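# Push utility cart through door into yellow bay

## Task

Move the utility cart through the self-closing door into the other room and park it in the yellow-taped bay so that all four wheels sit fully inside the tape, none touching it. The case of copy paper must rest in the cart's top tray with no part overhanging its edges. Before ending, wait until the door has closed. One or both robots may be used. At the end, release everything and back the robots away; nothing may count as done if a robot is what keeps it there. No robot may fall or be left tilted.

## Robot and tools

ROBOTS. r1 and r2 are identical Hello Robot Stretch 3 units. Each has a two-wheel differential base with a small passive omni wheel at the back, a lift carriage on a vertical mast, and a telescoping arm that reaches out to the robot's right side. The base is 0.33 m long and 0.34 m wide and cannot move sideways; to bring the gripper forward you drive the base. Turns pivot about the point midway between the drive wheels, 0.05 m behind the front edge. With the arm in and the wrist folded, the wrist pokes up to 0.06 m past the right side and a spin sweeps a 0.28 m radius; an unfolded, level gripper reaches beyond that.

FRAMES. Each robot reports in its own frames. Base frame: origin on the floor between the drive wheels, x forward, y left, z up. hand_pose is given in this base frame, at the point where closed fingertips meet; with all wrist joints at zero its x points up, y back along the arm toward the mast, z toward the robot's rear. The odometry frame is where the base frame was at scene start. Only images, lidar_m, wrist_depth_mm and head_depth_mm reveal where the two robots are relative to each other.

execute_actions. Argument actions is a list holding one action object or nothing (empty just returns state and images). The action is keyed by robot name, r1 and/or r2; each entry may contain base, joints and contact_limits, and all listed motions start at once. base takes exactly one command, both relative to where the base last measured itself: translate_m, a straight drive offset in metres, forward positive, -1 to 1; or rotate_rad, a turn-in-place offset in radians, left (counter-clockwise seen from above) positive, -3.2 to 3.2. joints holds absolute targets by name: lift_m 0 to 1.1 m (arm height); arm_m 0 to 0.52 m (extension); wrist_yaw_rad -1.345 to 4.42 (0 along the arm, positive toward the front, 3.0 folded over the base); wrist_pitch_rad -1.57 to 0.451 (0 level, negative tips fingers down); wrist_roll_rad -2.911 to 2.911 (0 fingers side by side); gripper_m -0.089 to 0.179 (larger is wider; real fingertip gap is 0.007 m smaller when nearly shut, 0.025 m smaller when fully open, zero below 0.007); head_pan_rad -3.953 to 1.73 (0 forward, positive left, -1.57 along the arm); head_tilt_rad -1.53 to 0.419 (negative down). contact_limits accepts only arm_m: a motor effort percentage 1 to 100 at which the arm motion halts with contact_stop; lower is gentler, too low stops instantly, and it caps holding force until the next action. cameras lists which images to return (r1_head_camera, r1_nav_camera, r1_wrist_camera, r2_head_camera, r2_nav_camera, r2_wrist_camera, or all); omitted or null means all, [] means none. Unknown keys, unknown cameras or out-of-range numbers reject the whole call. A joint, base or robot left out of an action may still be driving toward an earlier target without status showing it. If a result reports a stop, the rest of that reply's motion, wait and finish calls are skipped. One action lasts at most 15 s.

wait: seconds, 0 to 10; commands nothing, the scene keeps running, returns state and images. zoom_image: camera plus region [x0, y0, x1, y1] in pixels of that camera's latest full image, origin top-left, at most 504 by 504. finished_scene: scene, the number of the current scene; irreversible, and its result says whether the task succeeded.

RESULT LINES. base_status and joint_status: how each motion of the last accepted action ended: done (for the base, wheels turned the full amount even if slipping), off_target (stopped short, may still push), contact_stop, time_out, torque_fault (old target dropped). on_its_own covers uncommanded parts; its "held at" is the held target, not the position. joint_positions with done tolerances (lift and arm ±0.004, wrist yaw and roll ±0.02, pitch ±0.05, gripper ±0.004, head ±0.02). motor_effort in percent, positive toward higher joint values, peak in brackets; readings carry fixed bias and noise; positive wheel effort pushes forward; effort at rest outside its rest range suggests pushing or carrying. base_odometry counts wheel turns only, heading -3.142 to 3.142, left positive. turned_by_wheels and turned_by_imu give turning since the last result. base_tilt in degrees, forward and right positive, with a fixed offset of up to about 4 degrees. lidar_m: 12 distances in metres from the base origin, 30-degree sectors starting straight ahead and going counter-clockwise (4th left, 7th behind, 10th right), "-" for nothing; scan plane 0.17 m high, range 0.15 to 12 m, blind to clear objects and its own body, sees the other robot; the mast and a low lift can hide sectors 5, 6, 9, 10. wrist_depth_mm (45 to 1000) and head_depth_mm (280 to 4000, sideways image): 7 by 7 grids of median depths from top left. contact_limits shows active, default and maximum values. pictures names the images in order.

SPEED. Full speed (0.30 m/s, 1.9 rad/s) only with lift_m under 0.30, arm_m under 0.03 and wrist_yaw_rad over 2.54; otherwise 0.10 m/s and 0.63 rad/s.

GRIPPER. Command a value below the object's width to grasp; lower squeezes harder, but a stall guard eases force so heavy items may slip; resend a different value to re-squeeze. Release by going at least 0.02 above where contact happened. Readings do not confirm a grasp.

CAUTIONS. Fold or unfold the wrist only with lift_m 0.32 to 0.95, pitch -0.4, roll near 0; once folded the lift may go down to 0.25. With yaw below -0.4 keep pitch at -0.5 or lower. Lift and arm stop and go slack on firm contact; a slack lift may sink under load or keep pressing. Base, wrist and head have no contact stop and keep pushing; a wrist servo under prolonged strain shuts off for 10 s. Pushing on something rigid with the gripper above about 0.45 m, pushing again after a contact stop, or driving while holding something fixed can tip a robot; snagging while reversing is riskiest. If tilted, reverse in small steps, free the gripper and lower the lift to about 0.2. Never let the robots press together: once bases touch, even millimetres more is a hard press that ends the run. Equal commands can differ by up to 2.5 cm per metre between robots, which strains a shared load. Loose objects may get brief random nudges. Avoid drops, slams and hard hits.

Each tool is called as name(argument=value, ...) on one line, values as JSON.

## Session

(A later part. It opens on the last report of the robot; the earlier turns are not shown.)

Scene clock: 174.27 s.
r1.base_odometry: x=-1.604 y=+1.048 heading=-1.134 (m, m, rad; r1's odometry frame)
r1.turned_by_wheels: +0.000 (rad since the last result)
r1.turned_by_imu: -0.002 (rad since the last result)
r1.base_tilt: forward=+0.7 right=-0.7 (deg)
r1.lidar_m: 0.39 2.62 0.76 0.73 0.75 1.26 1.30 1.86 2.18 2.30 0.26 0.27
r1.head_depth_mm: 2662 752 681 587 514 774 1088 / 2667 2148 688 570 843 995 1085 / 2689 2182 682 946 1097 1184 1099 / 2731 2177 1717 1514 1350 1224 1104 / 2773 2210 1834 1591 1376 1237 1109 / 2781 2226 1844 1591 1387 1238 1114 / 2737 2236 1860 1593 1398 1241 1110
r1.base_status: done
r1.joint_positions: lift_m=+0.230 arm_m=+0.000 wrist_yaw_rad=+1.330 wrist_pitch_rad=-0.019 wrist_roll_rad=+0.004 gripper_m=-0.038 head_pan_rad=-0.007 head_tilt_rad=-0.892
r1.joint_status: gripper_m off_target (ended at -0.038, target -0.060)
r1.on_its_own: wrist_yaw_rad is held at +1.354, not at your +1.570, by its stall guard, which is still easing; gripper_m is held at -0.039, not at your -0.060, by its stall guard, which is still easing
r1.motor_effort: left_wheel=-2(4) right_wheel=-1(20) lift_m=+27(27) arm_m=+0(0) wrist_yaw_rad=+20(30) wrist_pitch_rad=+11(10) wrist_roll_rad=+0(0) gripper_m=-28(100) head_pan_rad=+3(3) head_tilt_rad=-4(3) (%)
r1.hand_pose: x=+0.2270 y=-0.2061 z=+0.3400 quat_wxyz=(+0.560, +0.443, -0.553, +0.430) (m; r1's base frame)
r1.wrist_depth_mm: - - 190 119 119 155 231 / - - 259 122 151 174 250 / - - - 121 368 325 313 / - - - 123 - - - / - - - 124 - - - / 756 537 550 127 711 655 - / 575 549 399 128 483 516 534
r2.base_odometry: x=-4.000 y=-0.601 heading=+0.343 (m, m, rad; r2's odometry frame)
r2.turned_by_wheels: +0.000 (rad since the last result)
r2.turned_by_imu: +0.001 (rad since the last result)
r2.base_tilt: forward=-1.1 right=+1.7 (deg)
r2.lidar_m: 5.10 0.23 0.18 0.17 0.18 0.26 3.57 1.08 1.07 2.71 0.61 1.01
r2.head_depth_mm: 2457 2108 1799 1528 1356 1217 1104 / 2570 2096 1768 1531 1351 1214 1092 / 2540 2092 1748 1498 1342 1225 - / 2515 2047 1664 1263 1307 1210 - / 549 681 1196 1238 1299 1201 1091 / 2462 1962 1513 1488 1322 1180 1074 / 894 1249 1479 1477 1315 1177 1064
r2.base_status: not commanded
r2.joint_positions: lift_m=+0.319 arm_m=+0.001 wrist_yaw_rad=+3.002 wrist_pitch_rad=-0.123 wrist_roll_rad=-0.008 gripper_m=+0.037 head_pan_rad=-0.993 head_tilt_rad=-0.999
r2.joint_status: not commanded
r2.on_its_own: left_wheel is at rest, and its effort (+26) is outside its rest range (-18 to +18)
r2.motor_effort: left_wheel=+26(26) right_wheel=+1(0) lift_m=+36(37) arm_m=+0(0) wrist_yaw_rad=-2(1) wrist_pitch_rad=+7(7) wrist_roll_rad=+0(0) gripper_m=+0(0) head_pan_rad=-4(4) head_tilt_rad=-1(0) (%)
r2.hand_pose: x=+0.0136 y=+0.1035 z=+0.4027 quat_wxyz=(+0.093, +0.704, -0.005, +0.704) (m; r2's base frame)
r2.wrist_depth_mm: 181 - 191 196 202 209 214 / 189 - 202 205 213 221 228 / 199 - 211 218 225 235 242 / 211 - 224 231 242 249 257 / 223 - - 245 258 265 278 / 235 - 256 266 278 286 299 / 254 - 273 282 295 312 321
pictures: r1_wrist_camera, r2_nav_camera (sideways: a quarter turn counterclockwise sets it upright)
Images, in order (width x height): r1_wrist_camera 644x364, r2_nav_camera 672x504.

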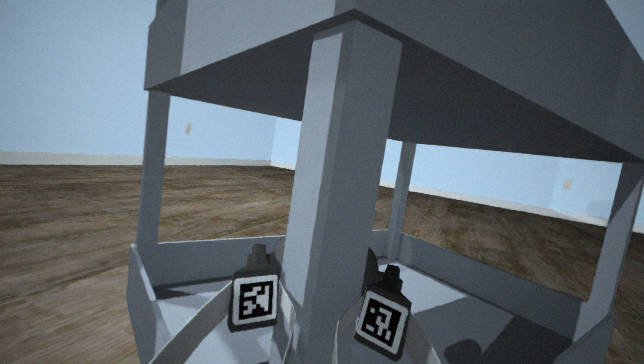

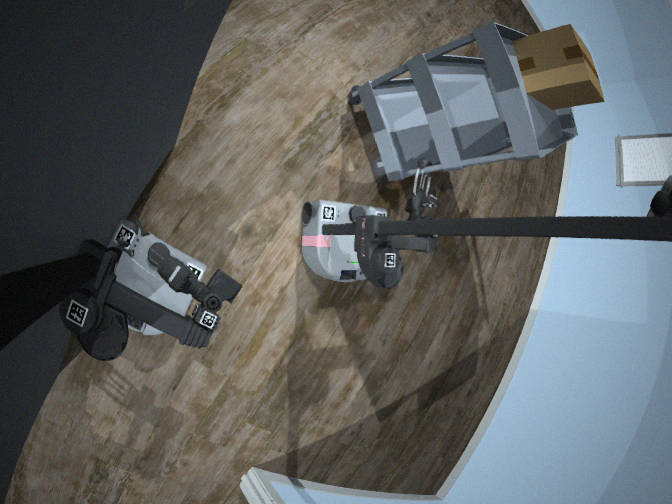

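execute_actions(actions=[{"r1":{"base":{"rotate_rad":-0.66},"joints":{"gripper_m":-0.05,"wrist_yaw_rad":1.57}},"r2":{"base":{"translate_m":0.3}}}], cameras=[])

execute_actions(actions=[{"r1":{"base":{"translate_m":-0.5},"joints":{"gripper_m":-0.06}},"r2":{"joints":{"head_pan_rad":-1.7}}}], cameras=["r2_nav_camera","r1_wrist_camera"])

Scene clock: 185.43 s.
r1.base_odometry: x=-1.604 y=+1.048 heading=-1.794 (m, m, rad; r1's odometry frame)
r1.turned_by_wheels: -0.660 (rad since the last result)
r1.turned_by_imu: -0.657 (rad since the last result)
r1.base_tilt: forward=+0.7 right=-0.8 (deg)
r1.lidar_m: 0.23 0.30 2.71 2.56 0.85 0.94 4.14 1.26 1.64 2.18 2.23 0.23
r1.head_depth_mm: 606 769 681 586 514 1170 1089 / 503 620 684 591 519 741 1105 / 460 517 638 595 530 796 1081 / 466 523 642 599 543 999 1100 / 491 580 680 603 760 1122 1107 / 528 2044 685 606 830 1212 1111 / 2805 2244 663 608 1329 1238 1113
r1.base_status: done
r1.joint_positions: lift_m=+0.230 arm_m=+0.000 wrist_yaw_rad=+1.638 wrist_pitch_rad=-0.020 wrist_roll_rad=+0.004 gripper_m=-0.032 head_pan_rad=-0.007 head_tilt_rad=-0.892
r1.joint_status: wrist_yaw_rad off_target (ended at +1.638, target +1.570); gripper_m off_target (ended at -0.032, target -0.050)
r1.on_its_own: wrist_yaw_rad is held at +1.633, not at your +1.570, by its stall guard, which is not easing now; gripper_m is held at -0.033, not at your -0.050, by its stall guard, which is still easing
r1.motor_effort: left_wheel=+3(10) right_wheel=-4(18) lift_m=+27(27) arm_m=+2(3) wrist_yaw_rad=-4(56) wrist_pitch_rad=+11(11) wrist_roll_rad=+0(0) gripper_m=-28(100) head_pan_rad=+3(3) head_tilt_rad=-4(3) (%)
r1.hand_pose: x=+0.2338 y=-0.1278 z=+0.3399 quat_wxyz=(+0.487, +0.522, -0.478, +0.511) (m; r1's base frame)
r1.wrist_depth_mm: 232 184 145 119 118 601 - / - 340 260 124 155 - - / - - - 124 337 - - / - - - 124 - - - / - - 730 125 - - - / 426 497 566 126 681 - - / 357 393 394 130 471 838 902
r2.base_odometry: x=-3.717 y=-0.500 heading=+0.344 (m, m, rad; r2's odometry frame)
r2.turned_by_wheels: +0.000 (rad since the last result)
r2.turned_by_imu: +0.002 (rad since the last result)
r2.base_tilt: forward=-0.9 right=+1.7 (deg)
r2.lidar_m: 4.82 2.53 0.18 0.17 0.18 0.25 0.78 1.30 1.58 2.75 0.45 0.74
r2.head_depth_mm: 2422 2137 1786 1560 1374 1206 1109 / 388 467 1721 1042 1147 1209 1096 / 2451 953 641 858 1138 1226 - / 913 1190 1171 1422 1269 1218 - / 922 1192 1140 1418 1327 1194 1097 / 864 780 1100 1366 1313 1189 1072 / 849 752 1120 1475 1313 1171 1070
r2.base_status: done
r2.joint_positions: lift_m=+0.319 arm_m=+0.001 wrist_yaw_rad=+3.002 wrist_pitch_rad=-0.123 wrist_roll_rad=-0.008 gripper_m=+0.037 head_pan_rad=-0.993 head_tilt_rad=-0.999
r2.joint_status: not commanded
r2.motor_effort: left_wheel=+18(37) right_wheel=+0(4) lift_m=+36(36) arm_m=+0(0) wrist_yaw_rad=-2(1) wrist_pitch_rad=+7(7) wrist_roll_rad=+0(0) gripper_m=+1(1) head_pan_rad=-5(4) head_tilt_rad=+0(0) (%)
r2.hand_pose: x=+0.0136 y=+0.1035 z=+0.4027 quat_wxyz=(+0.093, +0.704, -0.005, +0.704) (m; r2's base frame)
r2.wrist_depth_mm: 180 - 189 195 205 - - / 186 - 199 206 - - - / 197 - 210 217 - - - / 208 - 220 230 - - - / 219 - - 243 - - - / 233 - 256 265 820 847 906 / 249 - 269 285 635 679 719
pictures: none
No camera images: the call's "cameras" was empty. Leave "cameras" out to get every camera's image.

Scene clock: 191.57 s.
r1.base_odometry: x=-1.493 y=+1.536 heading=-1.794 (m, m, rad; r1's odometry frame)
r1.turned_by_wheels: +0.000 (rad since the last result)
r1.turned_by_imu: -0.002 (rad since the last result)
r1.base_tilt: forward=+0.7 right=-0.8 (deg)
r1.lidar_m: 0.32 3.85 0.54 0.65 0.68 0.84 3.64 0.80 0.97 2.22 0.31 0.25
r1.head_depth_mm: 559 614 651 587 500 770 1088 / 2582 747 686 591 549 785 1092 / 2694 2156 692 587 867 1129 1092 / 2743 2199 682 917 1169 1226 1103 / 2758 2197 1714 1553 1384 1230 1105 / 2813 2232 1853 1584 1385 1236 1115 / 2830 2244 1865 1600 1400 1243 1001
r1.base_status: done
r1.joint_positions: lift_m=+0.230 arm_m=+0.000 wrist_yaw_rad=+1.466 wrist_pitch_rad=-0.019 wrist_roll_rad=+0.004 gripper_m=-0.032 head_pan_rad=-0.007 head_tilt_rad=-0.892
r1.joint_status: gripper_m off_target (ended at -0.032, target -0.060)
r1.on_its_own: wrist_yaw_rad is held at +1.472, not at your +1.570, by its stall guard, which is not easing now; gripper_m is held at -0.033, not at your -0.060, by its stall guard, which is still easing
r1.motor_effort: left_wheel=+1(3) right_wheel=-8(34) lift_m=+27(27) arm_m=+2(2) wrist_yaw_rad=+5(31) wrist_pitch_rad=+10(11) wrist_roll_rad=+0(0) gripper_m=-25(100) head_pan_rad=+3(3) head_tilt_rad=-4(3) (%)
r1.hand_pose: x=+0.2330 y=-0.1716 z=+0.3400 quat_wxyz=(+0.529, +0.479, -0.522, +0.467) (m; r1's base frame)
r1.wrist_depth_mm: - - 189 118 121 156 228 / - - 263 120 151 175 246 / - - - 121 393 325 305 / - - - 124 - - - / - - - 126 - - - / 757 532 546 127 712 647 - / 578 553 391 130 487 514 534
r2.base_odometry: x=-3.717 y=-0.500 heading=+0.344 (m, m, rad; r2's odometry frame)
r2.turned_by_wheels: +0.000 (rad since the last result)
r2.turned_by_imu: +0.001 (rad since the last result)
r2.base_tilt: forward=-1.1 right=+1.9 (deg)
r2.lidar_m: 4.79 2.52 0.18 0.17 0.18 0.25 0.78 0.47 0.46 0.60 0.59 4.48
r2.head_depth_mm: 2410 2135 1788 764 897 1216 1107 / 2467 2105 1763 1118 1128 1206 1129 / 2473 2078 1768 1317 1202 1227 - / 2424 762 1092 1436 1337 1236 - / 877 738 1081 1323 1328 1218 1068 / 919 716 1061 1245 1293 1181 1078 / 839 752 1030 975 1271 1175 1066
r2.base_status: not commanded
r2.joint_positions: lift_m=+0.319 arm_m=+0.001 wrist_yaw_rad=+3.002 wrist_pitch_rad=-0.123 wrist_roll_rad=-0.008 gripper_m=+0.037 head_pan_rad=-1.693 head_tilt_rad=-0.999
r2.joint_status: all done
r2.motor_effort: left_wheel=+17(18) right_wheel=+0(0) lift_m=+36(36) arm_m=+1(0) wrist_yaw_rad=-1(2) wrist_pitch_rad=+7(7) wrist_roll_rad=+0(0) gripper_m=+1(0) head_pan_rad=-3(47) head_tilt_rad=+0(1) (%)
r2.hand_pose: x=+0.0136 y=+0.1035 z=+0.4027 quat_wxyz=(+0.093, +0.704, -0.005, +0.704) (m; r2's base frame)
r2.wrist_depth_mm: 178 - 191 196 205 - - / 187 - 200 206 - - - / 196 - 210 219 - - - / 208 - 222 231 - - - / 220 - - 242 - - - / 234 - 254 264 838 863 928 / 247 - 271 282 649 685 724
pictures: r1_wrist_camera, r2_nav_camera (sideways: a quarter turn counterclockwise sets it upright)
Images, in order (width x height): r1_wrist_camera 644x364, r2_nav_camera 672x504.

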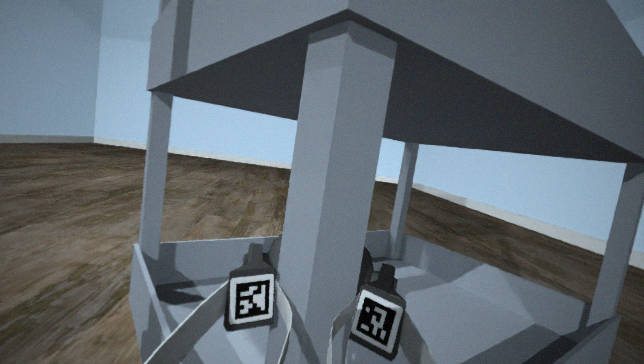

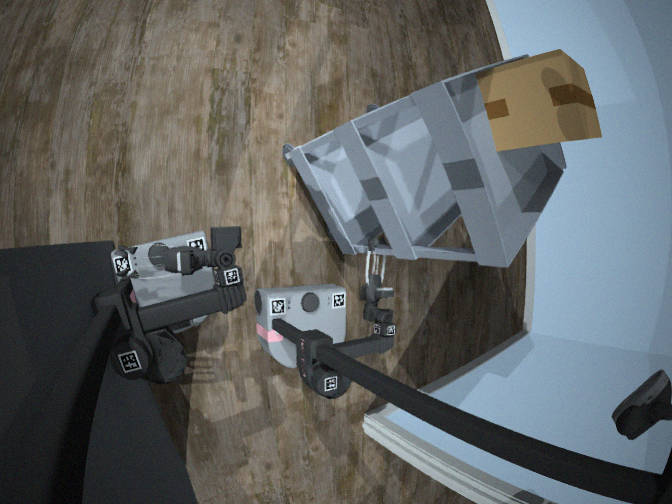

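execute_actions(actions=[])

Scene clock: 207.50 s.
r1.base_odometry: x=-1.493 y=+1.536 heading=-1.794 (m, m, rad; r1's odometry frame)
r1.turned_by_wheels: +0.000 (rad since the last result)
r1.turned_by_imu: -0.001 (rad since the last result)
r1.base_tilt: forward=+0.7 right=-0.7 (deg)
r1.lidar_m: 0.32 3.84 0.55 0.65 0.68 0.84 3.64 0.80 0.97 2.22 0.31 0.25
r1.head_depth_mm: 557 615 651 588 502 773 1083 / 2590 747 686 591 550 784 1091 / 2721 2165 692 587 863 1131 1097 / 2718 2196 684 920 1169 1218 1099 / 2712 2208 1714 1555 1385 1223 1108 / 2789 2227 1869 1584 1391 1237 1108 / 2809 2249 1861 1600 1400 1243 999
r1.base_status: done
r1.joint_positions: lift_m=+0.230 arm_m=+0.000 wrist_yaw_rad=+1.466 wrist_pitch_rad=-0.019 wrist_roll_rad=+0.004 gripper_m=-0.020 head_pan_rad=-0.007 head_tilt_rad=-0.892
r1.joint_status: gripper_m off_target (ended at -0.032, target -0.060)
r1.on_its_own: wrist_yaw_rad is held at +1.472, not at your +1.570, by its stall guard, which is not easing now; gripper_m is held at -0.021, not at your -0.060, by its stall guard, which is not easing now
r1.motor_effort: left_wheel=+2(3) right_wheel=-8(34) lift_m=+27(27) arm_m=+1(2) wrist_yaw_rad=+6(31) wrist_pitch_rad=+11(11) wrist_roll_rad=+0(0) gripper_m=-21(100) head_pan_rad=+4(3) head_tilt_rad=-3(3) (%)
r1.hand_pose: x=+0.2330 y=-0.1716 z=+0.3400 quat_wxyz=(+0.529, +0.479, -0.522, +0.467) (m; r1's base frame)
r1.wrist_depth_mm: - - 189 119 121 157 229 / - - 264 120 151 175 246 / - - - 121 395 326 303 / - - - 124 - - - / - - - 127 - - - / 760 528 544 127 708 656 - / 579 551 391 130 487 513 533
r2.base_odometry: x=-3.717 y=-0.500 heading=+0.344 (m, m, rad; r2's odometry frame)
r2.turned_by_wheels: +0.000 (rad since the last result)
r2.turned_by_imu: +0.001 (rad since the last result)
r2.base_tilt: forward=-1.1 right=+1.7 (deg)
r2.lidar_m: 4.82 2.52 0.18 0.17 0.18 0.25 0.78 0.47 0.46 0.60 0.59 4.52
r2.head_depth_mm: 2384 2147 1774 767 903 1213 1114 / 2475 2075 1764 1124 1118 1218 1127 / 2454 2066 1754 1312 1209 1229 - / 2417 761 1087 1411 1335 1229 - / 876 737 1087 1327 1332 1222 1071 / 917 716 1063 1252 1304 1178 1077 / 834 751 1024 982 1278 1180 1065
r2.base_status: not commanded
r2.joint_positions: lift_m=+0.319 arm_m=+0.001 wrist_yaw_rad=+3.002 wrist_pitch_rad=-0.123 wrist_roll_rad=-0.008 gripper_m=+0.037 head_pan_rad=-1.693 head_tilt_rad=-0.999
r2.joint_status: all done
r2.motor_effort: left_wheel=+18(18) right_wheel=+0(0) lift_m=+36(36) arm_m=+1(0) wrist_yaw_rad=-1(2) wrist_pitch_rad=+7(7) wrist_roll_rad=+0(0) gripper_m=+0(0) head_pan_rad=-4(47) head_tilt_rad=-1(1) (%)
r2.hand_pose: x=+0.0136 y=+0.1035 z=+0.4027 quat_wxyz=(+0.093, +0.704, -0.005, +0.704) (m; r2's base frame)
r2.wrist_depth_mm: 178 - 191 195 204 - - / 186 - 199 207 - - - / 197 - 210 218 - - - / 208 - 223 232 - - - / 220 - - 244 - - - / 232 - 254 263 839 854 908 / 249 - 271 283 638 693 730
pictures: r1_head_camera (sideways: a quarter turn clockwise sets it upright), r1_nav_camera (sideways: a quarter turn counterclockwise sets it upright), r1_wrist_camera, r2_head_camera (sideways: a quarter turn clockwise sets it upright), r2_nav_camera (sideways: a quarter turn counterclockwise sets it upright), r2_wrist_camera
Images, in order (width x height): r1_head_camera 896x504, r1_nav_camera 672x504, r1_wrist_camera 644x364, r2_head_camera 896x504, r2_nav_camera 672x504, r2_wrist_camera 644x364.

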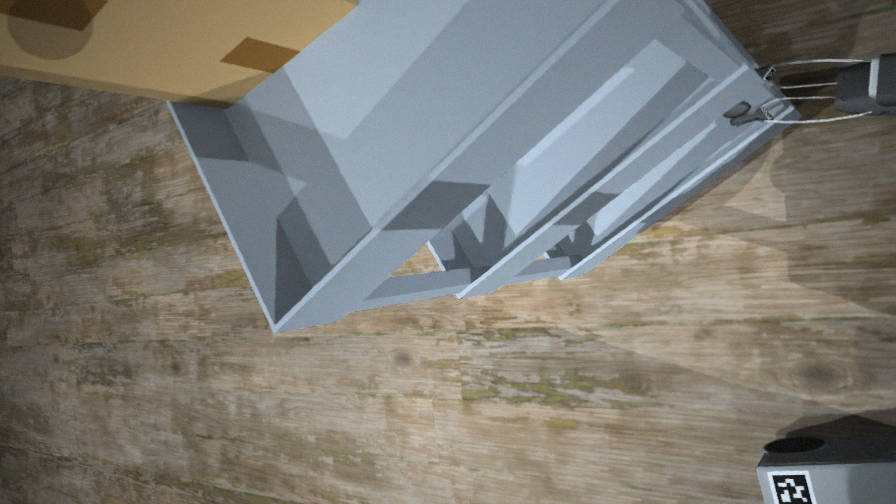

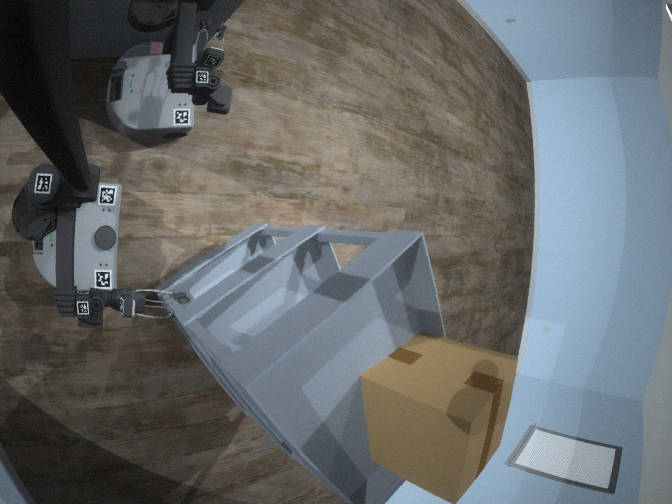

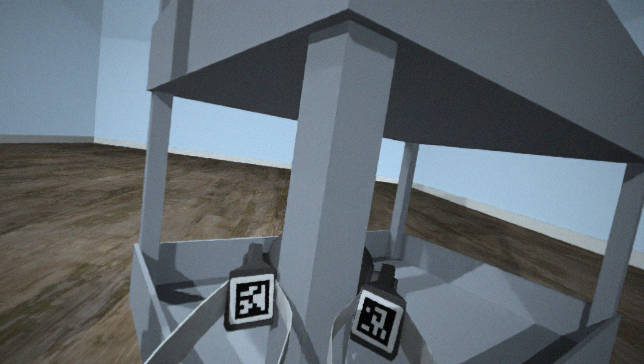

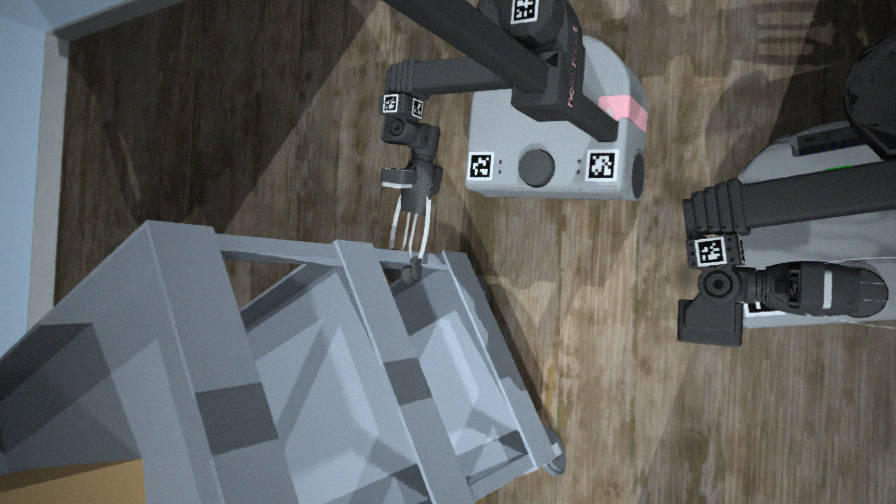

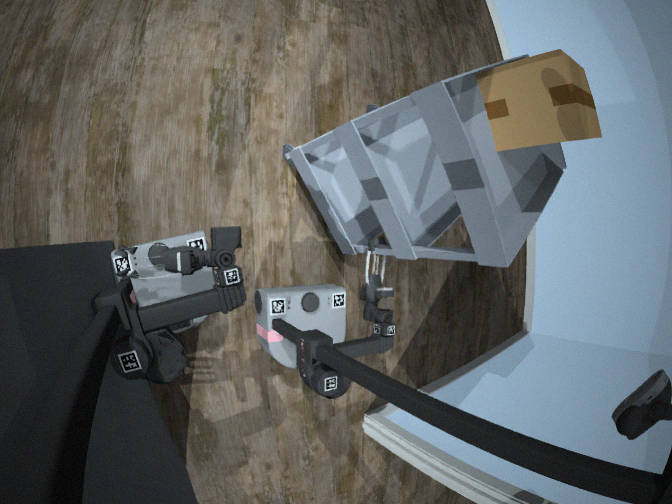

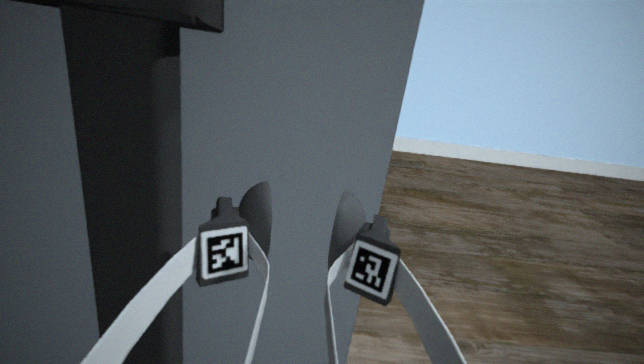

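execute_actions(actions=[{"r1":{"base":{"translate_m":-0.25},"joints":{"gripper_m":-0.05,"wrist_yaw_rad":1.6}}}], cameras=[])

execute_actions(actions=[{"r1":{"base":{"rotate_rad":-0.45},"joints":{"gripper_m":-0.06,"wrist_yaw_rad":1.9}}}], cameras=[])

execute_actions(actions=[{"r1":{"base":{"translate_m":-0.35},"joints":{"gripper_m":-0.05}},"r2":{"joints":{"head_pan_rad":-2.3}}}], cameras=["r1_nav_camera","r2_nav_camera"])

Scene clock: 219.03 s.
r1.base_odometry: x=-1.438 y=+1.780 heading=-1.793 (m, m, rad; r1's odometry frame)
r1.turned_by_wheels: +0.000 (rad since the last result)
r1.turned_by_imu: -0.002 (rad since the last result)
r1.base_tilt: forward=+0.7 right=-0.7 (deg)
r1.lidar_m: 0.35 3.81 0.67 0.64 0.64 0.85 3.39 0.60 0.62 1.50 0.30 0.23
r1.head_depth_mm: 2638 754 682 588 515 753 1082 / 2676 2144 687 588 545 754 1092 / 2690 2176 689 928 895 1164 1100 / 2720 2176 1742 1539 1351 1224 1104 / 2770 2195 1852 1583 1386 1228 1108 / 2780 2228 1858 1584 1391 1233 1113 / 2810 2252 1878 1607 1365 1085 1085
r1.base_status: done
r1.joint_positions: lift_m=+0.230 arm_m=+0.000 wrist_yaw_rad=+1.584 wrist_pitch_rad=-0.019 wrist_roll_rad=+0.004 gripper_m=-0.035 head_pan_rad=-0.007 head_tilt_rad=-0.892
r1.joint_status: gripper_m off_target (ended at -0.035, target -0.050); the others done
r1.on_its_own: gripper_m is held at -0.037, not at your -0.050, by its stall guard, which is still easing; wrist_yaw_rad is at rest, and its effort (+13) is outside its rest range (-12 to +12)
r1.motor_effort: left_wheel=+1(7) right_wheel=-7(23) lift_m=+27(27) arm_m=-2(3) wrist_yaw_rad=+13(49) wrist_pitch_rad=+10(10) wrist_roll_rad=+0(0) gripper_m=-28(100) head_pan_rad=+3(2) head_tilt_rad=-4(3) (%)
r1.hand_pose: x=+0.2343 y=-0.1419 z=+0.3400 quat_wxyz=(+0.501, +0.509, -0.493, +0.497) (m; r1's base frame)
r1.wrist_depth_mm: - - - 116 116 122 131 / - - - 119 163 149 137 / - - - 121 443 323 248 / - - - 124 - - - / - - - 125 - - - / 766 807 915 127 658 698 - / 586 624 512 129 489 513 530
r2.base_odometry: x=-3.717 y=-0.500 heading=+0.344 (m, m, rad; r2's odometry frame)
r2.turned_by_wheels: +0.000 (rad since the last result)
r2.turned_by_imu: +0.001 (rad since the last result)
r2.base_tilt: forward=-1.2 right=+1.8 (deg)
r2.lidar_m: 4.83 2.52 0.18 0.17 0.18 0.25 0.78 0.63 0.62 0.58 2.98 4.53
r2.head_depth_mm: 2389 759 1750 1290 1188 1214 1109 / 909 744 1082 1461 1329 1221 1129 / 956 781 1098 1324 1338 1221 - / 776 772 1075 1274 1340 1247 - / 761 766 1061 1174 1317 1220 1070 / 763 774 1598 1461 1319 1192 1077 / 2402 1993 1693 1473 1313 1176 1072
r2.base_status: not commanded
r2.joint_positions: lift_m=+0.319 arm_m=+0.001 wrist_yaw_rad=+3.002 wrist_pitch_rad=-0.123 wrist_roll_rad=-0.008 gripper_m=+0.037 head_pan_rad=-1.693 head_tilt_rad=-0.999
r2.joint_status: not commanded
r2.motor_effort: left_wheel=+18(18) right_wheel=+0(0) lift_m=+35(36) arm_m=+0(0) wrist_yaw_rad=-1(1) wrist_pitch_rad=+7(6) wrist_roll_rad=+0(0) gripper_m=+0(0) head_pan_rad=-4(5) head_tilt_rad=+0(1) (%)
r2.hand_pose: x=+0.0136 y=+0.1035 z=+0.4027 quat_wxyz=(+0.093, +0.704, -0.005, +0.704) (m; r2's base frame)
r2.wrist_depth_mm: 179 - 191 196 204 - - / 187 - 199 206 - - - / 198 - 211 218 - - - / 207 - 221 232 - - - / 220 - - 245 - - - / 234 - 255 265 818 871 923 / 248 - 268 283 652 669 726
pictures: none
No camera images: the call's "cameras" was empty. Leave "cameras" out to get every camera's image.

Scene clock: 220.70 s.
r1.base_odometry: x=-1.438 y=+1.780 heading=-2.243 (m, m, rad; r1's odometry frame)
r1.turned_by_wheels: -0.450 (rad since the last result)
r1.turned_by_imu: -0.449 (rad since the last result)
r1.base_tilt: forward=+0.7 right=-0.8 (deg)
r1.lidar_m: 0.18 0.35 0.68 0.67 0.64 0.65 3.53 3.39 0.60 0.69 1.93 0.18
r1.head_depth_mm: 465 538 652 586 543 1189 1088 / 450 498 619 592 519 777 1108 / 483 547 647 594 520 651 1079 / 570 690 696 599 535 1043 1104 / 2731 2206 702 601 875 1216 1107 / 2763 2236 676 643 1350 1231 1113 / 2820 2233 673 1575 1400 1237 1114
r1.base_status: done
r1.joint_positions: lift_m=+0.230 arm_m=+0.000 wrist_yaw_rad=+1.931 wrist_pitch_rad=-0.019 wrist_roll_rad=+0.004 gripper_m=-0.055 head_pan_rad=-0.007 head_tilt_rad=-0.892
r1.joint_status: wrist_yaw_rad off_target (ended at +1.931, target +1.900); gripper_m off_target (ended at -0.055, target -0.060)
r1.on_its_own: wrist_yaw_rad is at rest, and its effort (-26) is outside its rest range (-12 to +12)
r1.motor_effort: left_wheel=+5(6) right_wheel=-11(19) lift_m=+27(27) arm_m=+0(4) wrist_yaw_rad=-26(74) wrist_pitch_rad=+10(10) wrist_roll_rad=+0(0) gripper_m=-37(100) head_pan_rad=+3(3) head_tilt_rad=-4(4) (%)
r1.hand_pose: x=+0.2179 y=-0.0548 z=+0.3400 quat_wxyz=(+0.407, +0.587, -0.397, +0.577) (m; r1's base frame)
r1.wrist_depth_mm: - - - 114 117 127 140 / - - - 118 163 149 149 / - - - 120 475 324 248 / - - - 123 - - - / - - - 125 - - - / 768 819 901 126 678 692 - / 582 626 417 129 486 518 517
r2.base_odometry: x=-3.717 y=-0.500 heading=+0.344 (m, m, rad; r2's odometry frame)
r2.turned_by_wheels: +0.000 (rad since the last result)
r2.turned_by_imu: +0.000 (rad since the last result)
r2.base_tilt: forward=-1.0 right=+1.7 (deg)
r2.lidar_m: 4.79 2.53 0.18 0.17 0.18 0.25 0.78 0.57 0.60 0.57 2.98 4.49
r2.head_depth_mm: 2244 778 1683 1486 1196 1199 1111 / 938 789 1080 1277 1352 1210 1127 / 871 780 1081 1299 1346 1228 - / 755 773 1072 1250 1335 1233 - / 761 764 845 1276 1313 1226 1066 / 2305 1969 1718 1496 1323 1184 1076 / 2420 1983 1699 1471 1304 1181 1068
r2.base_status: not commanded
r2.joint_positions: lift_m=+0.319 arm_m=+0.001 wrist_yaw_rad=+3.002 wrist_pitch_rad=-0.123 wrist_roll_rad=-0.008 gripper_m=+0.037 head_pan_rad=-1.693 head_tilt_rad=-0.999
r2.joint_status: not commanded
r2.motor_effort: left_wheel=+18(18) right_wheel=+0(1) lift_m=+36(36) arm_m=+0(0) wrist_yaw_rad=-2(2) wrist_pitch_rad=+6(7) wrist_roll_rad=+0(0) gripper_m=+0(0) head_pan_rad=-5(4) head_tilt_rad=-1(0) (%)
r2.hand_pose: x=+0.0136 y=+0.1035 z=+0.4027 quat_wxyz=(+0.093, +0.704, -0.005, +0.704) (m; r2's base frame)
r2.wrist_depth_mm: 178 - 189 196 205 - - / 186 - 199 205 - - - / 197 - 210 217 - - - / 206 - 222 232 - - - / 220 - - 242 - - - / 234 - 255 264 844 855 901 / 249 - 272 286 641 682 732
pictures: none
No camera images: the call's "cameras" was empty. Leave "cameras" out to get every camera's image.

Scene clock: 225.20 s.
r1.base_odometry: x=-1.220 y=+2.054 heading=-2.243 (m, m, rad; r1's odometry frame)
r1.turned_by_wheels: +0.000 (rad since the last result)
r1.turned_by_imu: -0.002 (rad since the last result)
r1.base_tilt: forward=+0.7 right=-0.7 (deg)
r1.lidar_m: 0.26 5.58 0.68 0.47 0.44 0.45 3.21 3.10 3.22 0.57 0.38 0.21
r1.head_depth_mm: 521 565 637 587 516 1029 1085 / 2509 724 687 589 517 681 1103 / 2695 2150 693 594 820 996 1082 / 2740 2178 695 634 919 1206 1101 / 2763 2202 689 1523 1382 1226 1105 / 2767 2213 1848 1587 1393 1234 1108 / 2806 2247 1884 1600 1396 1203 1116
r1.base_status: done
r1.joint_positions: lift_m=+0.230 arm_m=+0.000 wrist_yaw_rad=+1.733 wrist_pitch_rad=-0.019 wrist_roll_rad=+0.004 gripper_m=-0.029 head_pan_rad=-0.007 head_tilt_rad=-0.892
r1.joint_status: gripper_m off_target (ended at -0.029, target -0.050)
r1.on_its_own: wrist_yaw_rad is held at +1.761, not at your +1.900, by its stall guard, which is still easing; gripper_m is held at -0.030, not at your -0.050, by its stall guard, which is still easing
r1.motor_effort: left_wheel=+0(5) right_wheel=-3(21) lift_m=+27(27) arm_m=+0(0) wrist_yaw_rad=+23(51) wrist_pitch_rad=+10(10) wrist_roll_rad=+0(0) gripper_m=-23(35) head_pan_rad=+4(4) head_tilt_rad=-3(4) (%)
r1.hand_pose: x=+0.2310 y=-0.1038 z=+0.3400 quat_wxyz=(+0.463, +0.544, -0.453, +0.533) (m; r1's base frame)
r1.wrist_depth_mm: - - - 118 115 123 135 / 661 - - 119 157 150 142 / - - - 121 395 326 247 / - - - 122 - - - / 989 - - 124 - - - / 710 809 903 126 680 709 - / 590 619 421 129 488 525 516
r2.base_odometry: x=-3.717 y=-0.500 heading=+0.344 (m, m, rad; r2's odometry frame)
r2.turned_by_wheels: +0.000 (rad since the last result)
r2.turned_by_imu: +0.001 (rad since the last result)
r2.base_tilt: forward=-1.0 right=+1.8 (deg)
r2.lidar_m: 4.82 2.53 0.18 0.17 0.18 0.25 0.77 0.67 0.58 2.75 2.99 4.48
r2.head_depth_mm: 2574 2118 1715 1355 1326 1216 743 / 1100 922 1734 1454 1360 1232 - / 902 802 1127 1441 1348 1231 - / 939 791 1101 1384 1341 1242 - / 811 735 1076 1239 1320 1240 1048 / 776 761 1054 1422 1312 1207 1060 / 749 1173 1608 1475 1304 1178 1067
r2.base_status: not commanded
r2.joint_positions: lift_m=+0.319 arm_m=+0.001 wrist_yaw_rad=+3.002 wrist_pitch_rad=-0.123 wrist_roll_rad=-0.008 gripper_m=+0.037 head_pan_rad=-2.293 head_tilt_rad=-0.999
r2.joint_status: all done
r2.motor_effort: left_wheel=+18(18) right_wheel=+0(0) lift_m=+36(36) arm_m=+0(0) wrist_yaw_rad=-1(1) wrist_pitch_rad=+7(7) wrist_roll_rad=+0(1) gripper_m=+0(0) head_pan_rad=-4(43) head_tilt_rad=-1(0) (%)
r2.hand_pose: x=+0.0136 y=+0.1035 z=+0.4027 quat_wxyz=(+0.093, +0.704, -0.005, +0.704) (m; r2's base frame)
r2.wrist_depth_mm: 179 - 190 195 206 - - / 187 - 199 207 - - - / 198 - 211 219 - - - / 207 - 222 232 - - - / 219 - - 243 - - - / 233 - 253 264 816 837 915 / 249 - 269 282 642 678 718
pictures: r1_nav_camera (sideways: a quarter turn counterclockwise sets it upright), r2_nav_camera (sideways: a quarter turn counterclockwise sets it upright)
Images, in order (width x height): r1_nav_camera 672x504, r2_nav_camera 672x504.

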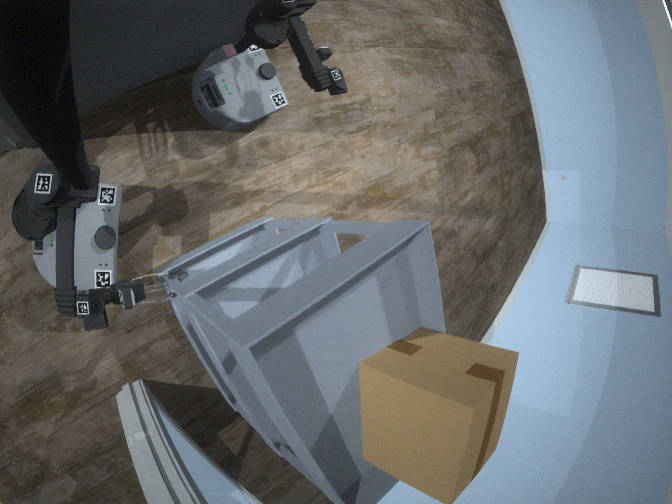

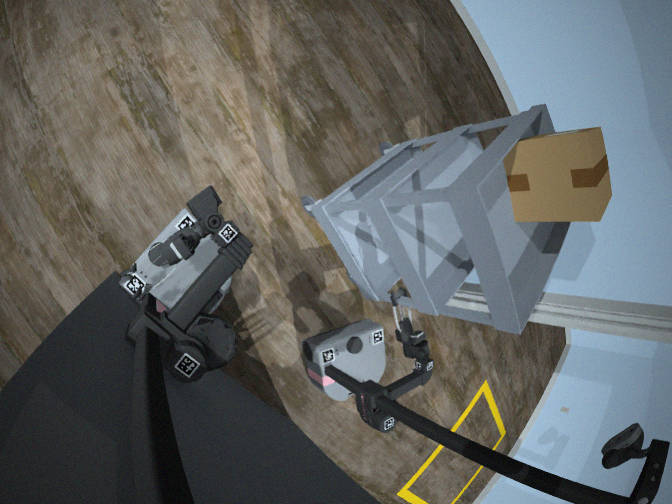

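execute_actions(actions=[{"r1":{"joints":{"gripper_m":0.12}},"r2":{"joints":{"wrist_yaw_rad":0,"gripper_m":0.12,"head_pan_rad":-1.7}}}], cameras=[])

execute_actions(actions=[{"r1":{"base":{"translate_m":-0.2}},"r2":{"base":{"translate_m":-0.2},"joints":{"lift_m":0.23,"wrist_pitch_rad":0}}}], cameras=[])

execute_actions(actions=[{"r1":{"base":{"rotate_rad":0.5}}}], cameras=[])

execute_actions(actions=[{"r1":{"base":{"translate_m":-0.6},"joints":{"head_tilt_rad":-0.7}}}], cameras=["r1_nav_camera","r2_head_camera","r2_wrist_camera"])

Scene clock: 250.00 s.
r1.base_odometry: x=-1.220 y=+2.054 heading=-2.243 (m, m, rad; r1's odometry frame)
r1.turned_by_wheels: +0.000 (rad since the last result)
r1.turned_by_imu: -0.002 (rad since the last result)
r1.base_tilt: forward=+0.7 right=-0.8 (deg)
r1.lidar_m: 0.26 5.57 0.68 0.47 0.44 0.45 3.20 3.09 3.21 0.57 0.37 0.21
r1.head_depth_mm: 521 568 635 587 515 984 1089 / 2587 725 687 591 516 678 1108 / 2708 2154 693 594 819 907 1083 / 2710 2178 697 635 919 1208 1103 / 2758 2201 686 1520 1383 1228 1106 / 2752 2218 1852 1588 1395 1238 1111 / 2825 2241 1868 1593 1399 1205 1114
r1.base_status: not commanded
r1.joint_positions: lift_m=+0.230 arm_m=+0.000 wrist_yaw_rad=+1.712 wrist_pitch_rad=-0.019 wrist_roll_rad=+0.004 gripper_m=+0.120 head_pan_rad=-0.007 head_tilt_rad=-0.892
r1.joint_status: all done
r1.on_its_own: wrist_yaw_rad is held at +1.716, not at your +1.900, by its stall guard, which is not easing now
r1.motor_effort: left_wheel=+2(3) right_wheel=-2(8) lift_m=+27(27) arm_m=+0(0) wrist_yaw_rad=+2(16) wrist_pitch_rad=+11(10) wrist_roll_rad=+0(0) gripper_m=+0(84) head_pan_rad=+4(3) head_tilt_rad=-4(3) (%)
r1.hand_pose: x=+0.2318 y=-0.1089 z=+0.3400 quat_wxyz=(+0.468, +0.540, -0.459, +0.529) (m; r1's base frame)
r1.wrist_depth_mm: - - - 114 116 125 137 / 627 - - 118 162 149 145 / - - - 119 448 326 250 / - - - 122 - - - / - - - 124 - - - / 699 848 562 127 659 705 - / 588 601 452 129 470 544 521
r2.base_odometry: x=-3.717 y=-0.500 heading=+0.344 (m, m, rad; r2's odometry frame)
r2.turned_by_wheels: +0.000 (rad since the last result)
r2.turned_by_imu: +0.001 (rad since the last result)
r2.base_tilt: forward=-1.1 right=+1.8 (deg)
r2.lidar_m: 4.81 2.53 0.18 0.17 0.18 0.25 0.77 0.67 0.58 2.75 2.98 4.51
r2.head_depth_mm: 742 797 1049 1035 1315 1219 1115 / 964 835 1061 1009 1296 1221 1120 / 2464 2047 1522 1420 1335 1225 - / 2452 2043 1737 1518 1338 1241 - / 2395 2041 1723 1505 1327 1182 1065 / 2381 2008 1702 1492 1317 1186 1067 / 2409 1987 1703 1483 1315 1174 1059
r2.base_status: not commanded
r2.joint_positions: lift_m=+0.319 arm_m=+0.001 wrist_yaw_rad=+0.003 wrist_pitch_rad=-0.123 wrist_roll_rad=-0.008 gripper_m=+0.120 head_pan_rad=-1.707 head_tilt_rad=-0.999
r2.joint_status: all done
r2.motor_effort: left_wheel=+18(18) right_wheel=+0(0) lift_m=+36(36) arm_m=+0(0) wrist_yaw_rad=-2(2) wrist_pitch_rad=+7(7) wrist_roll_rad=+0(0) gripper_m=+0(90) head_pan_rad=+4(45) head_tilt_rad=-1(1) (%)
r2.hand_pose: x=-0.0208 y=-0.3968 z=+0.4027 quat_wxyz=(+0.709, +0.045, -0.703, -0.043) (m; r2's base frame)
r2.wrist_depth_mm: - - - - - - - / - - - - - 551 333 / - - - - - - 336 / - - - - - - 314 / 803 - 900 - - 814 332 / 638 659 701 764 773 618 570 / 537 567 581 614 639 477 489
pictures: none
No camera images: the call's "cameras" was empty. Leave "cameras" out to get every camera's image.

Scene clock: 253.27 s.
r1.base_odometry: x=-1.096 y=+2.210 heading=-2.243 (m, m, rad; r1's odometry frame)
r1.turned_by_wheels: +0.000 (rad since the last result)
r1.turned_by_imu: -0.001 (rad since the last result)
r1.base_tilt: forward=+0.7 right=-0.8 (deg)
r1.lidar_m: 0.40 0.76 0.50 0.34 0.34 0.39 3.02 2.93 3.03 2.60 0.63 0.39
r1.head_depth_mm: 620 718 682 938 1223 1202 1083 / 740 781 687 619 907 1211 1110 / 2687 828 690 965 944 1210 1092 / 2720 813 748 1053 1333 1224 1099 / 2738 816 1752 1582 1390 1229 1107 / 2811 2237 1847 1598 1385 1213 1110 / 2839 2245 1874 1590 1202 1134 1118
r1.base_status: done
r1.joint_positions: lift_m=+0.230 arm_m=+0.000 wrist_yaw_rad=+1.712 wrist_pitch_rad=-0.019 wrist_roll_rad=+0.004 gripper_m=+0.120 head_pan_rad=-0.007 head_tilt_rad=-0.892
r1.joint_status: not commanded
r1.on_its_own: wrist_yaw_rad is held at +1.716, not at your +1.900, by its stall guard, which is not easing now
r1.motor_effort: left_wheel=+2(3) right_wheel=-2(5) lift_m=+27(27) arm_m=+0(0) wrist_yaw_rad=+3(2) wrist_pitch_rad=+10(10) wrist_roll_rad=+0(1) gripper_m=+0(0) head_pan_rad=+2(4) head_tilt_rad=-4(4) (%)
r1.hand_pose: x=+0.2318 y=-0.1089 z=+0.3400 quat_wxyz=(+0.468, +0.540, -0.459, +0.529) (m; r1's base frame)
r1.wrist_depth_mm: - - - - 309 773 - / - - - 440 316 346 402 / - 773 - 693 401 366 410 / - - - - - - - / 642 - - 754 937 - - / 509 803 874 528 674 766 697 / 475 599 669 357 370 420 462
r2.base_odometry: x=-3.906 y=-0.568 heading=+0.343 (m, m, rad; r2's odometry frame)
r2.turned_by_wheels: +0.000 (rad since the last result)
r2.turned_by_imu: +0.000 (rad since the last result)
r2.base_tilt: forward=-1.1 right=+1.7 (deg)
r2.lidar_m: 5.00 0.23 0.18 0.17 0.18 0.25 0.73 0.63 0.52 0.51 2.95 4.49
r2.head_depth_mm: 700 794 720 1008 1323 1225 1100 / 684 766 668 1009 1304 1212 1120 / 708 775 670 998 1302 1216 - / 2337 798 1038 1012 1292 1238 - / 2425 2038 1735 1512 1332 1193 1072 / 2378 2004 1712 1494 1314 1183 1074 / 2349 1999 1685 1471 1300 1176 1067
r2.base_status: done
r2.joint_positions: lift_m=+0.231 arm_m=+0.001 wrist_yaw_rad=+0.002 wrist_pitch_rad=-0.025 wrist_roll_rad=-0.008 gripper_m=+0.120 head_pan_rad=-1.707 head_tilt_rad=-0.999
r2.joint_status: all done
r2.on_its_own: left_wheel is at rest, and its effort (-26) is outside its rest range (-18 to +18)
r2.motor_effort: left_wheel=-26(31) right_wheel=+1(2) lift_m=+9(33) arm_m=+0(0) wrist_yaw_rad=-1(2) wrist_pitch_rad=+7(7) wrist_roll_rad=+0(0) gripper_m=+0(0) head_pan_rad=+3(4) head_tilt_rad=-1(0) (%)
r2.hand_pose: x=-0.0209 y=-0.4010 z=+0.3390 quat_wxyz=(+0.710, +0.010, -0.704, -0.008) (m; r2's base frame)
r2.wrist_depth_mm: - - - - 251 236 229 / - - - - 431 392 303 / - - - - 840 - 921 / - - - - 883 - - / 797 - 913 927 297 778 755 / 612 623 682 722 303 548 552 / 489 527 549 549 306 298 441
pictures: none
No camera images: the call's "cameras" was empty. Leave "cameras" out to get every camera's image.

Scene clock: 255.00 s.
r1.base_odometry: x=-1.096 y=+2.210 heading=-1.743 (m, m, rad; r1's odometry frame)
r1.turned_by_wheels: +0.500 (rad since the last result)
r1.turned_by_imu: +0.500 (rad since the last result)
r1.base_tilt: forward=+0.7 right=-0.7 (deg)
r1.lidar_m: 0.77 0.52 0.35 0.33 0.39 3.05 2.93 3.01 2.61 0.63 0.40 0.40
r1.head_depth_mm: 2639 2127 1027 974 1140 1083 1085 / 2668 2136 1803 1548 1337 1209 1107 / 2699 2148 1802 1505 1364 1223 1093 / 2731 2182 1813 1358 1328 1227 1097 / 2780 2190 1833 1303 1228 1235 1110 / 2764 2213 1860 1033 1217 1228 1112 / 2814 2240 1333 965 1003 966 899
r1.base_status: done
r1.joint_positions: lift_m=+0.230 arm_m=+0.000 wrist_yaw_rad=+1.713 wrist_pitch_rad=-0.019 wrist_roll_rad=+0.004 gripper_m=+0.120 head_pan_rad=-0.007 head_tilt_rad=-0.892
r1.joint_status: not commanded
r1.on_its_own: wrist_yaw_rad is held at +1.716, not at your +1.900, by its stall guard, which is not easing now
r1.motor_effort: left_wheel=+0(4) right_wheel=+3(6) lift_m=+27(27) arm_m=+0(0) wrist_yaw_rad=+3(3) wrist_pitch_rad=+11(10) wrist_roll_rad=+0(0) gripper_m=+1(0) head_pan_rad=+4(3) head_tilt_rad=-4(3) (%)
r1.hand_pose: x=+0.2318 y=-0.1089 z=+0.3400 quat_wxyz=(+0.468, +0.540, -0.459, +0.529) (m; r1's base frame)
r1.wrist_depth_mm: 479 630 - - - - 242 / 498 542 - - - 483 230 / 511 630 643 - - 469 249 / 524 681 - - - - - / 530 692 - - - - 212 / 533 516 575 970 - 633 204 / 529 504 550 709 746 550 196
r2.base_odometry: x=-3.906 y=-0.568 heading=+0.343 (m, m, rad; r2's odometry frame)
r2.turned_by_wheels: +0.000 (rad since the last result)
r2.turned_by_imu: +0.000 (rad since the last result)
r2.base_tilt: forward=-1.2 right=+1.8 (deg)
r2.lidar_m: 5.00 0.23 0.18 0.17 0.18 0.26 0.75 0.63 0.52 0.51 2.95 4.44
r2.head_depth_mm: 701 794 718 1008 1334 1220 1106 / 683 763 669 1004 1307 1209 1116 / 708 778 670 998 1306 1223 - / 2337 799 1024 1009 1296 1231 - / 2410 2026 1736 1504 1334 1187 1076 / 2360 2007 1709 1493 1324 1179 1074 / 2349 1999 1692 1468 1310 1172 1065
r2.base_status: not commanded
r2.joint_positions: lift_m=+0.231 arm_m=+0.001 wrist_yaw_rad=+0.002 wrist_pitch_rad=-0.025 wrist_roll_rad=-0.008 gripper_m=+0.120 head_pan_rad=-1.707 head_tilt_rad=-0.999
r2.joint_status: not commanded
r2.on_its_own: left_wheel is at rest, and its effort (-26) is outside its rest range (-18 to +18)
r2.motor_effort: left_wheel=-26(26) right_wheel=+1(1) lift_m=+9(9) arm_m=+0(0) wrist_yaw_rad=-2(1) wrist_pitch_rad=+7(8) wrist_roll_rad=+0(0) gripper_m=+0(0) head_pan_rad=+5(3) head_tilt_rad=-1(0) (%)
r2.hand_pose: x=-0.0209 y=-0.4010 z=+0.3390 quat_wxyz=(+0.710, +0.010, -0.704, -0.008) (m; r2's base frame)
r2.wrist_depth_mm: - - - - 251 236 229 / - - - - 438 392 302 / - - - - 822 - 922 / - - - - 870 - - / 802 - 935 910 300 788 763 / 613 614 699 709 306 546 562 / 495 513 554 545 303 299 433
pictures: none
No camera images: the call's "cameras" was empty. Leave "cameras" out to get every camera's image.

Scene clock: 262.27 s.
r1.base_odometry: x=-0.993 y=+2.801 heading=-1.743 (m, m, rad; r1's odometry frame)
r1.turned_by_wheels: +0.000 (rad since the last result)
r1.turned_by_imu: -0.004 (rad since the last result)
r1.base_tilt: forward=+0.7 right=-0.7 (deg)
r1.lidar_m: 1.07 0.60 0.67 1.74 2.30 2.43 2.33 2.41 2.63 2.01 0.80 0.92
r1.head_depth_mm: - 1171 1299 1259 1436 1290 1133 / - 1309 1455 1566 1446 1299 1136 / - 3100 2308 1845 1533 1305 1140 / - 3155 2338 1785 1544 1314 1142 / - 3216 2374 1635 1551 1321 1155 / - 3259 1440 1470 1434 1263 1158 / 1153 1147 1084 987 965 1015 1125
r1.base_status: done
r1.joint_positions: lift_m=+0.230 arm_m=+0.000 wrist_yaw_rad=+1.713 wrist_pitch_rad=-0.019 wrist_roll_rad=+0.004 gripper_m=+0.120 head_pan_rad=-0.007 head_tilt_rad=-0.705
r1.joint_status: all done
r1.on_its_own: wrist_yaw_rad is held at +1.716, not at your +1.900, by its stall guard, which is not easing now
r1.motor_effort: left_wheel=+0(2) right_wheel=+3(5) lift_m=+27(27) arm_m=+0(0) wrist_yaw_rad=+2(2) wrist_pitch_rad=+10(10) wrist_roll_rad=+0(0) gripper_m=+0(0) head_pan_rad=+4(3) head_tilt_rad=+3(21) (%)
r1.hand_pose: x=+0.2318 y=-0.1089 z=+0.3400 quat_wxyz=(+0.468, +0.540, -0.459, +0.529) (m; r1's base frame)
r1.wrist_depth_mm: 486 597 955 - - 800 734 / 495 607 - - - - - / 509 648 - - - 757 720 / 522 651 - - - - - / 527 664 - - - - - / 541 663 881 992 - 775 756 / 528 608 670 711 747 873 875
r2.base_odometry: x=-3.906 y=-0.568 heading=+0.343 (m, m, rad; r2's odometry frame)
r2.turned_by_wheels: +0.000 (rad since the last result)
r2.turned_by_imu: +0.001 (rad since the last result)
r2.base_tilt: forward=-1.1 right=+1.8 (deg)
r2.lidar_m: 4.99 0.23 0.18 0.17 0.18 0.25 1.33 0.63 0.52 0.51 2.96 4.48
r2.head_depth_mm: 700 797 719 1018 1320 1220 1106 / 683 765 667 1008 1313 1216 1120 / 705 778 672 1000 1315 1220 - / 2321 795 1033 1007 1295 1235 - / 2379 2019 1706 1500 1331 1184 1067 / 2356 2006 1703 1487 1317 1178 1074 / 2358 2013 1686 1464 1305 1174 1070
r2.base_status: not commanded
r2.joint_positions: lift_m=+0.231 arm_m=+0.001 wrist_yaw_rad=+0.002 wrist_pitch_rad=-0.025 wrist_roll_rad=-0.008 gripper_m=+0.120 head_pan_rad=-1.707 head_tilt_rad=-0.999
r2.joint_status: not commanded
r2.on_its_own: left_wheel is at rest, and its effort (-26) is outside its rest range (-18 to +18)
r2.motor_effort: left_wheel=-26(26) right_wheel=+1(1) lift_m=+9(8) arm_m=+0(0) wrist_yaw_rad=-2(3) wrist_pitch_rad=+7(7) wrist_roll_rad=+0(0) gripper_m=+0(0) head_pan_rad=+4(4) head_tilt_rad=+0(1) (%)
r2.hand_pose: x=-0.0209 y=-0.4010 z=+0.3390 quat_wxyz=(+0.710, +0.010, -0.704, -0.008) (m; r2's base frame)
r2.wrist_depth_mm: - - - - 250 238 229 / - - - - 436 395 304 / - - - - 832 - 926 / - - - - 863 - - / 806 - 905 924 298 783 768 / 605 611 683 716 303 554 566 / 485 518 540 542 304 300 433
pictures: r1_nav_camera (sideways: a quarter turn counterclockwise sets it upright), r2_head_camera (sideways: a quarter turn clockwise sets it upright), r2_wrist_camera
Images, in order (width x height): r1_nav_camera 672x504, r2_head_camera 896x504, r2_wrist_camera 644x364.

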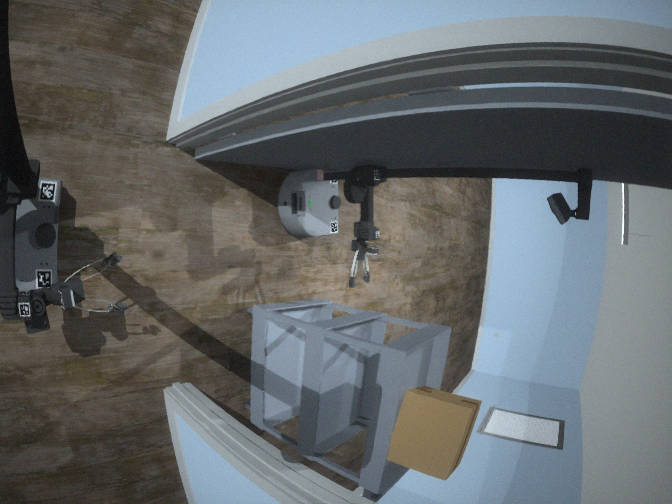

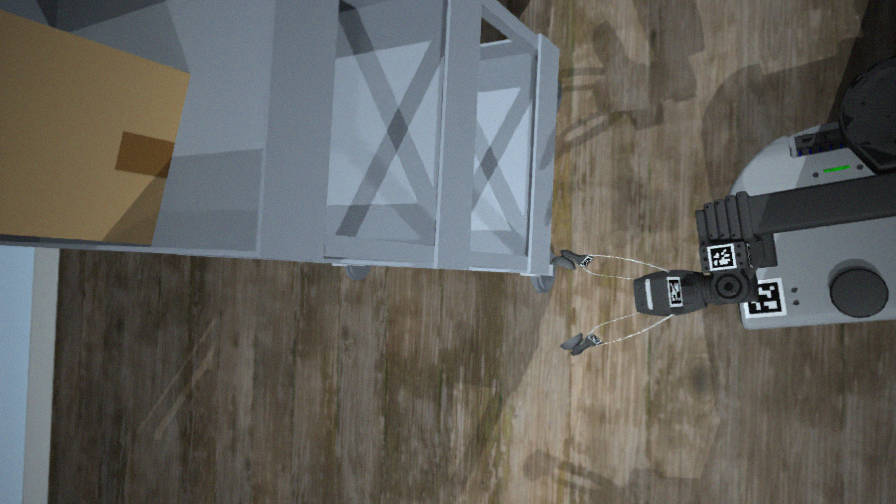

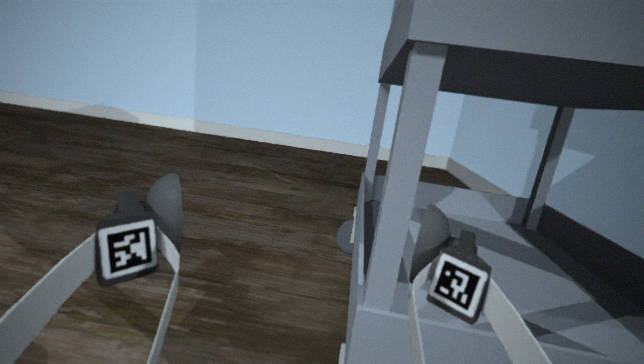

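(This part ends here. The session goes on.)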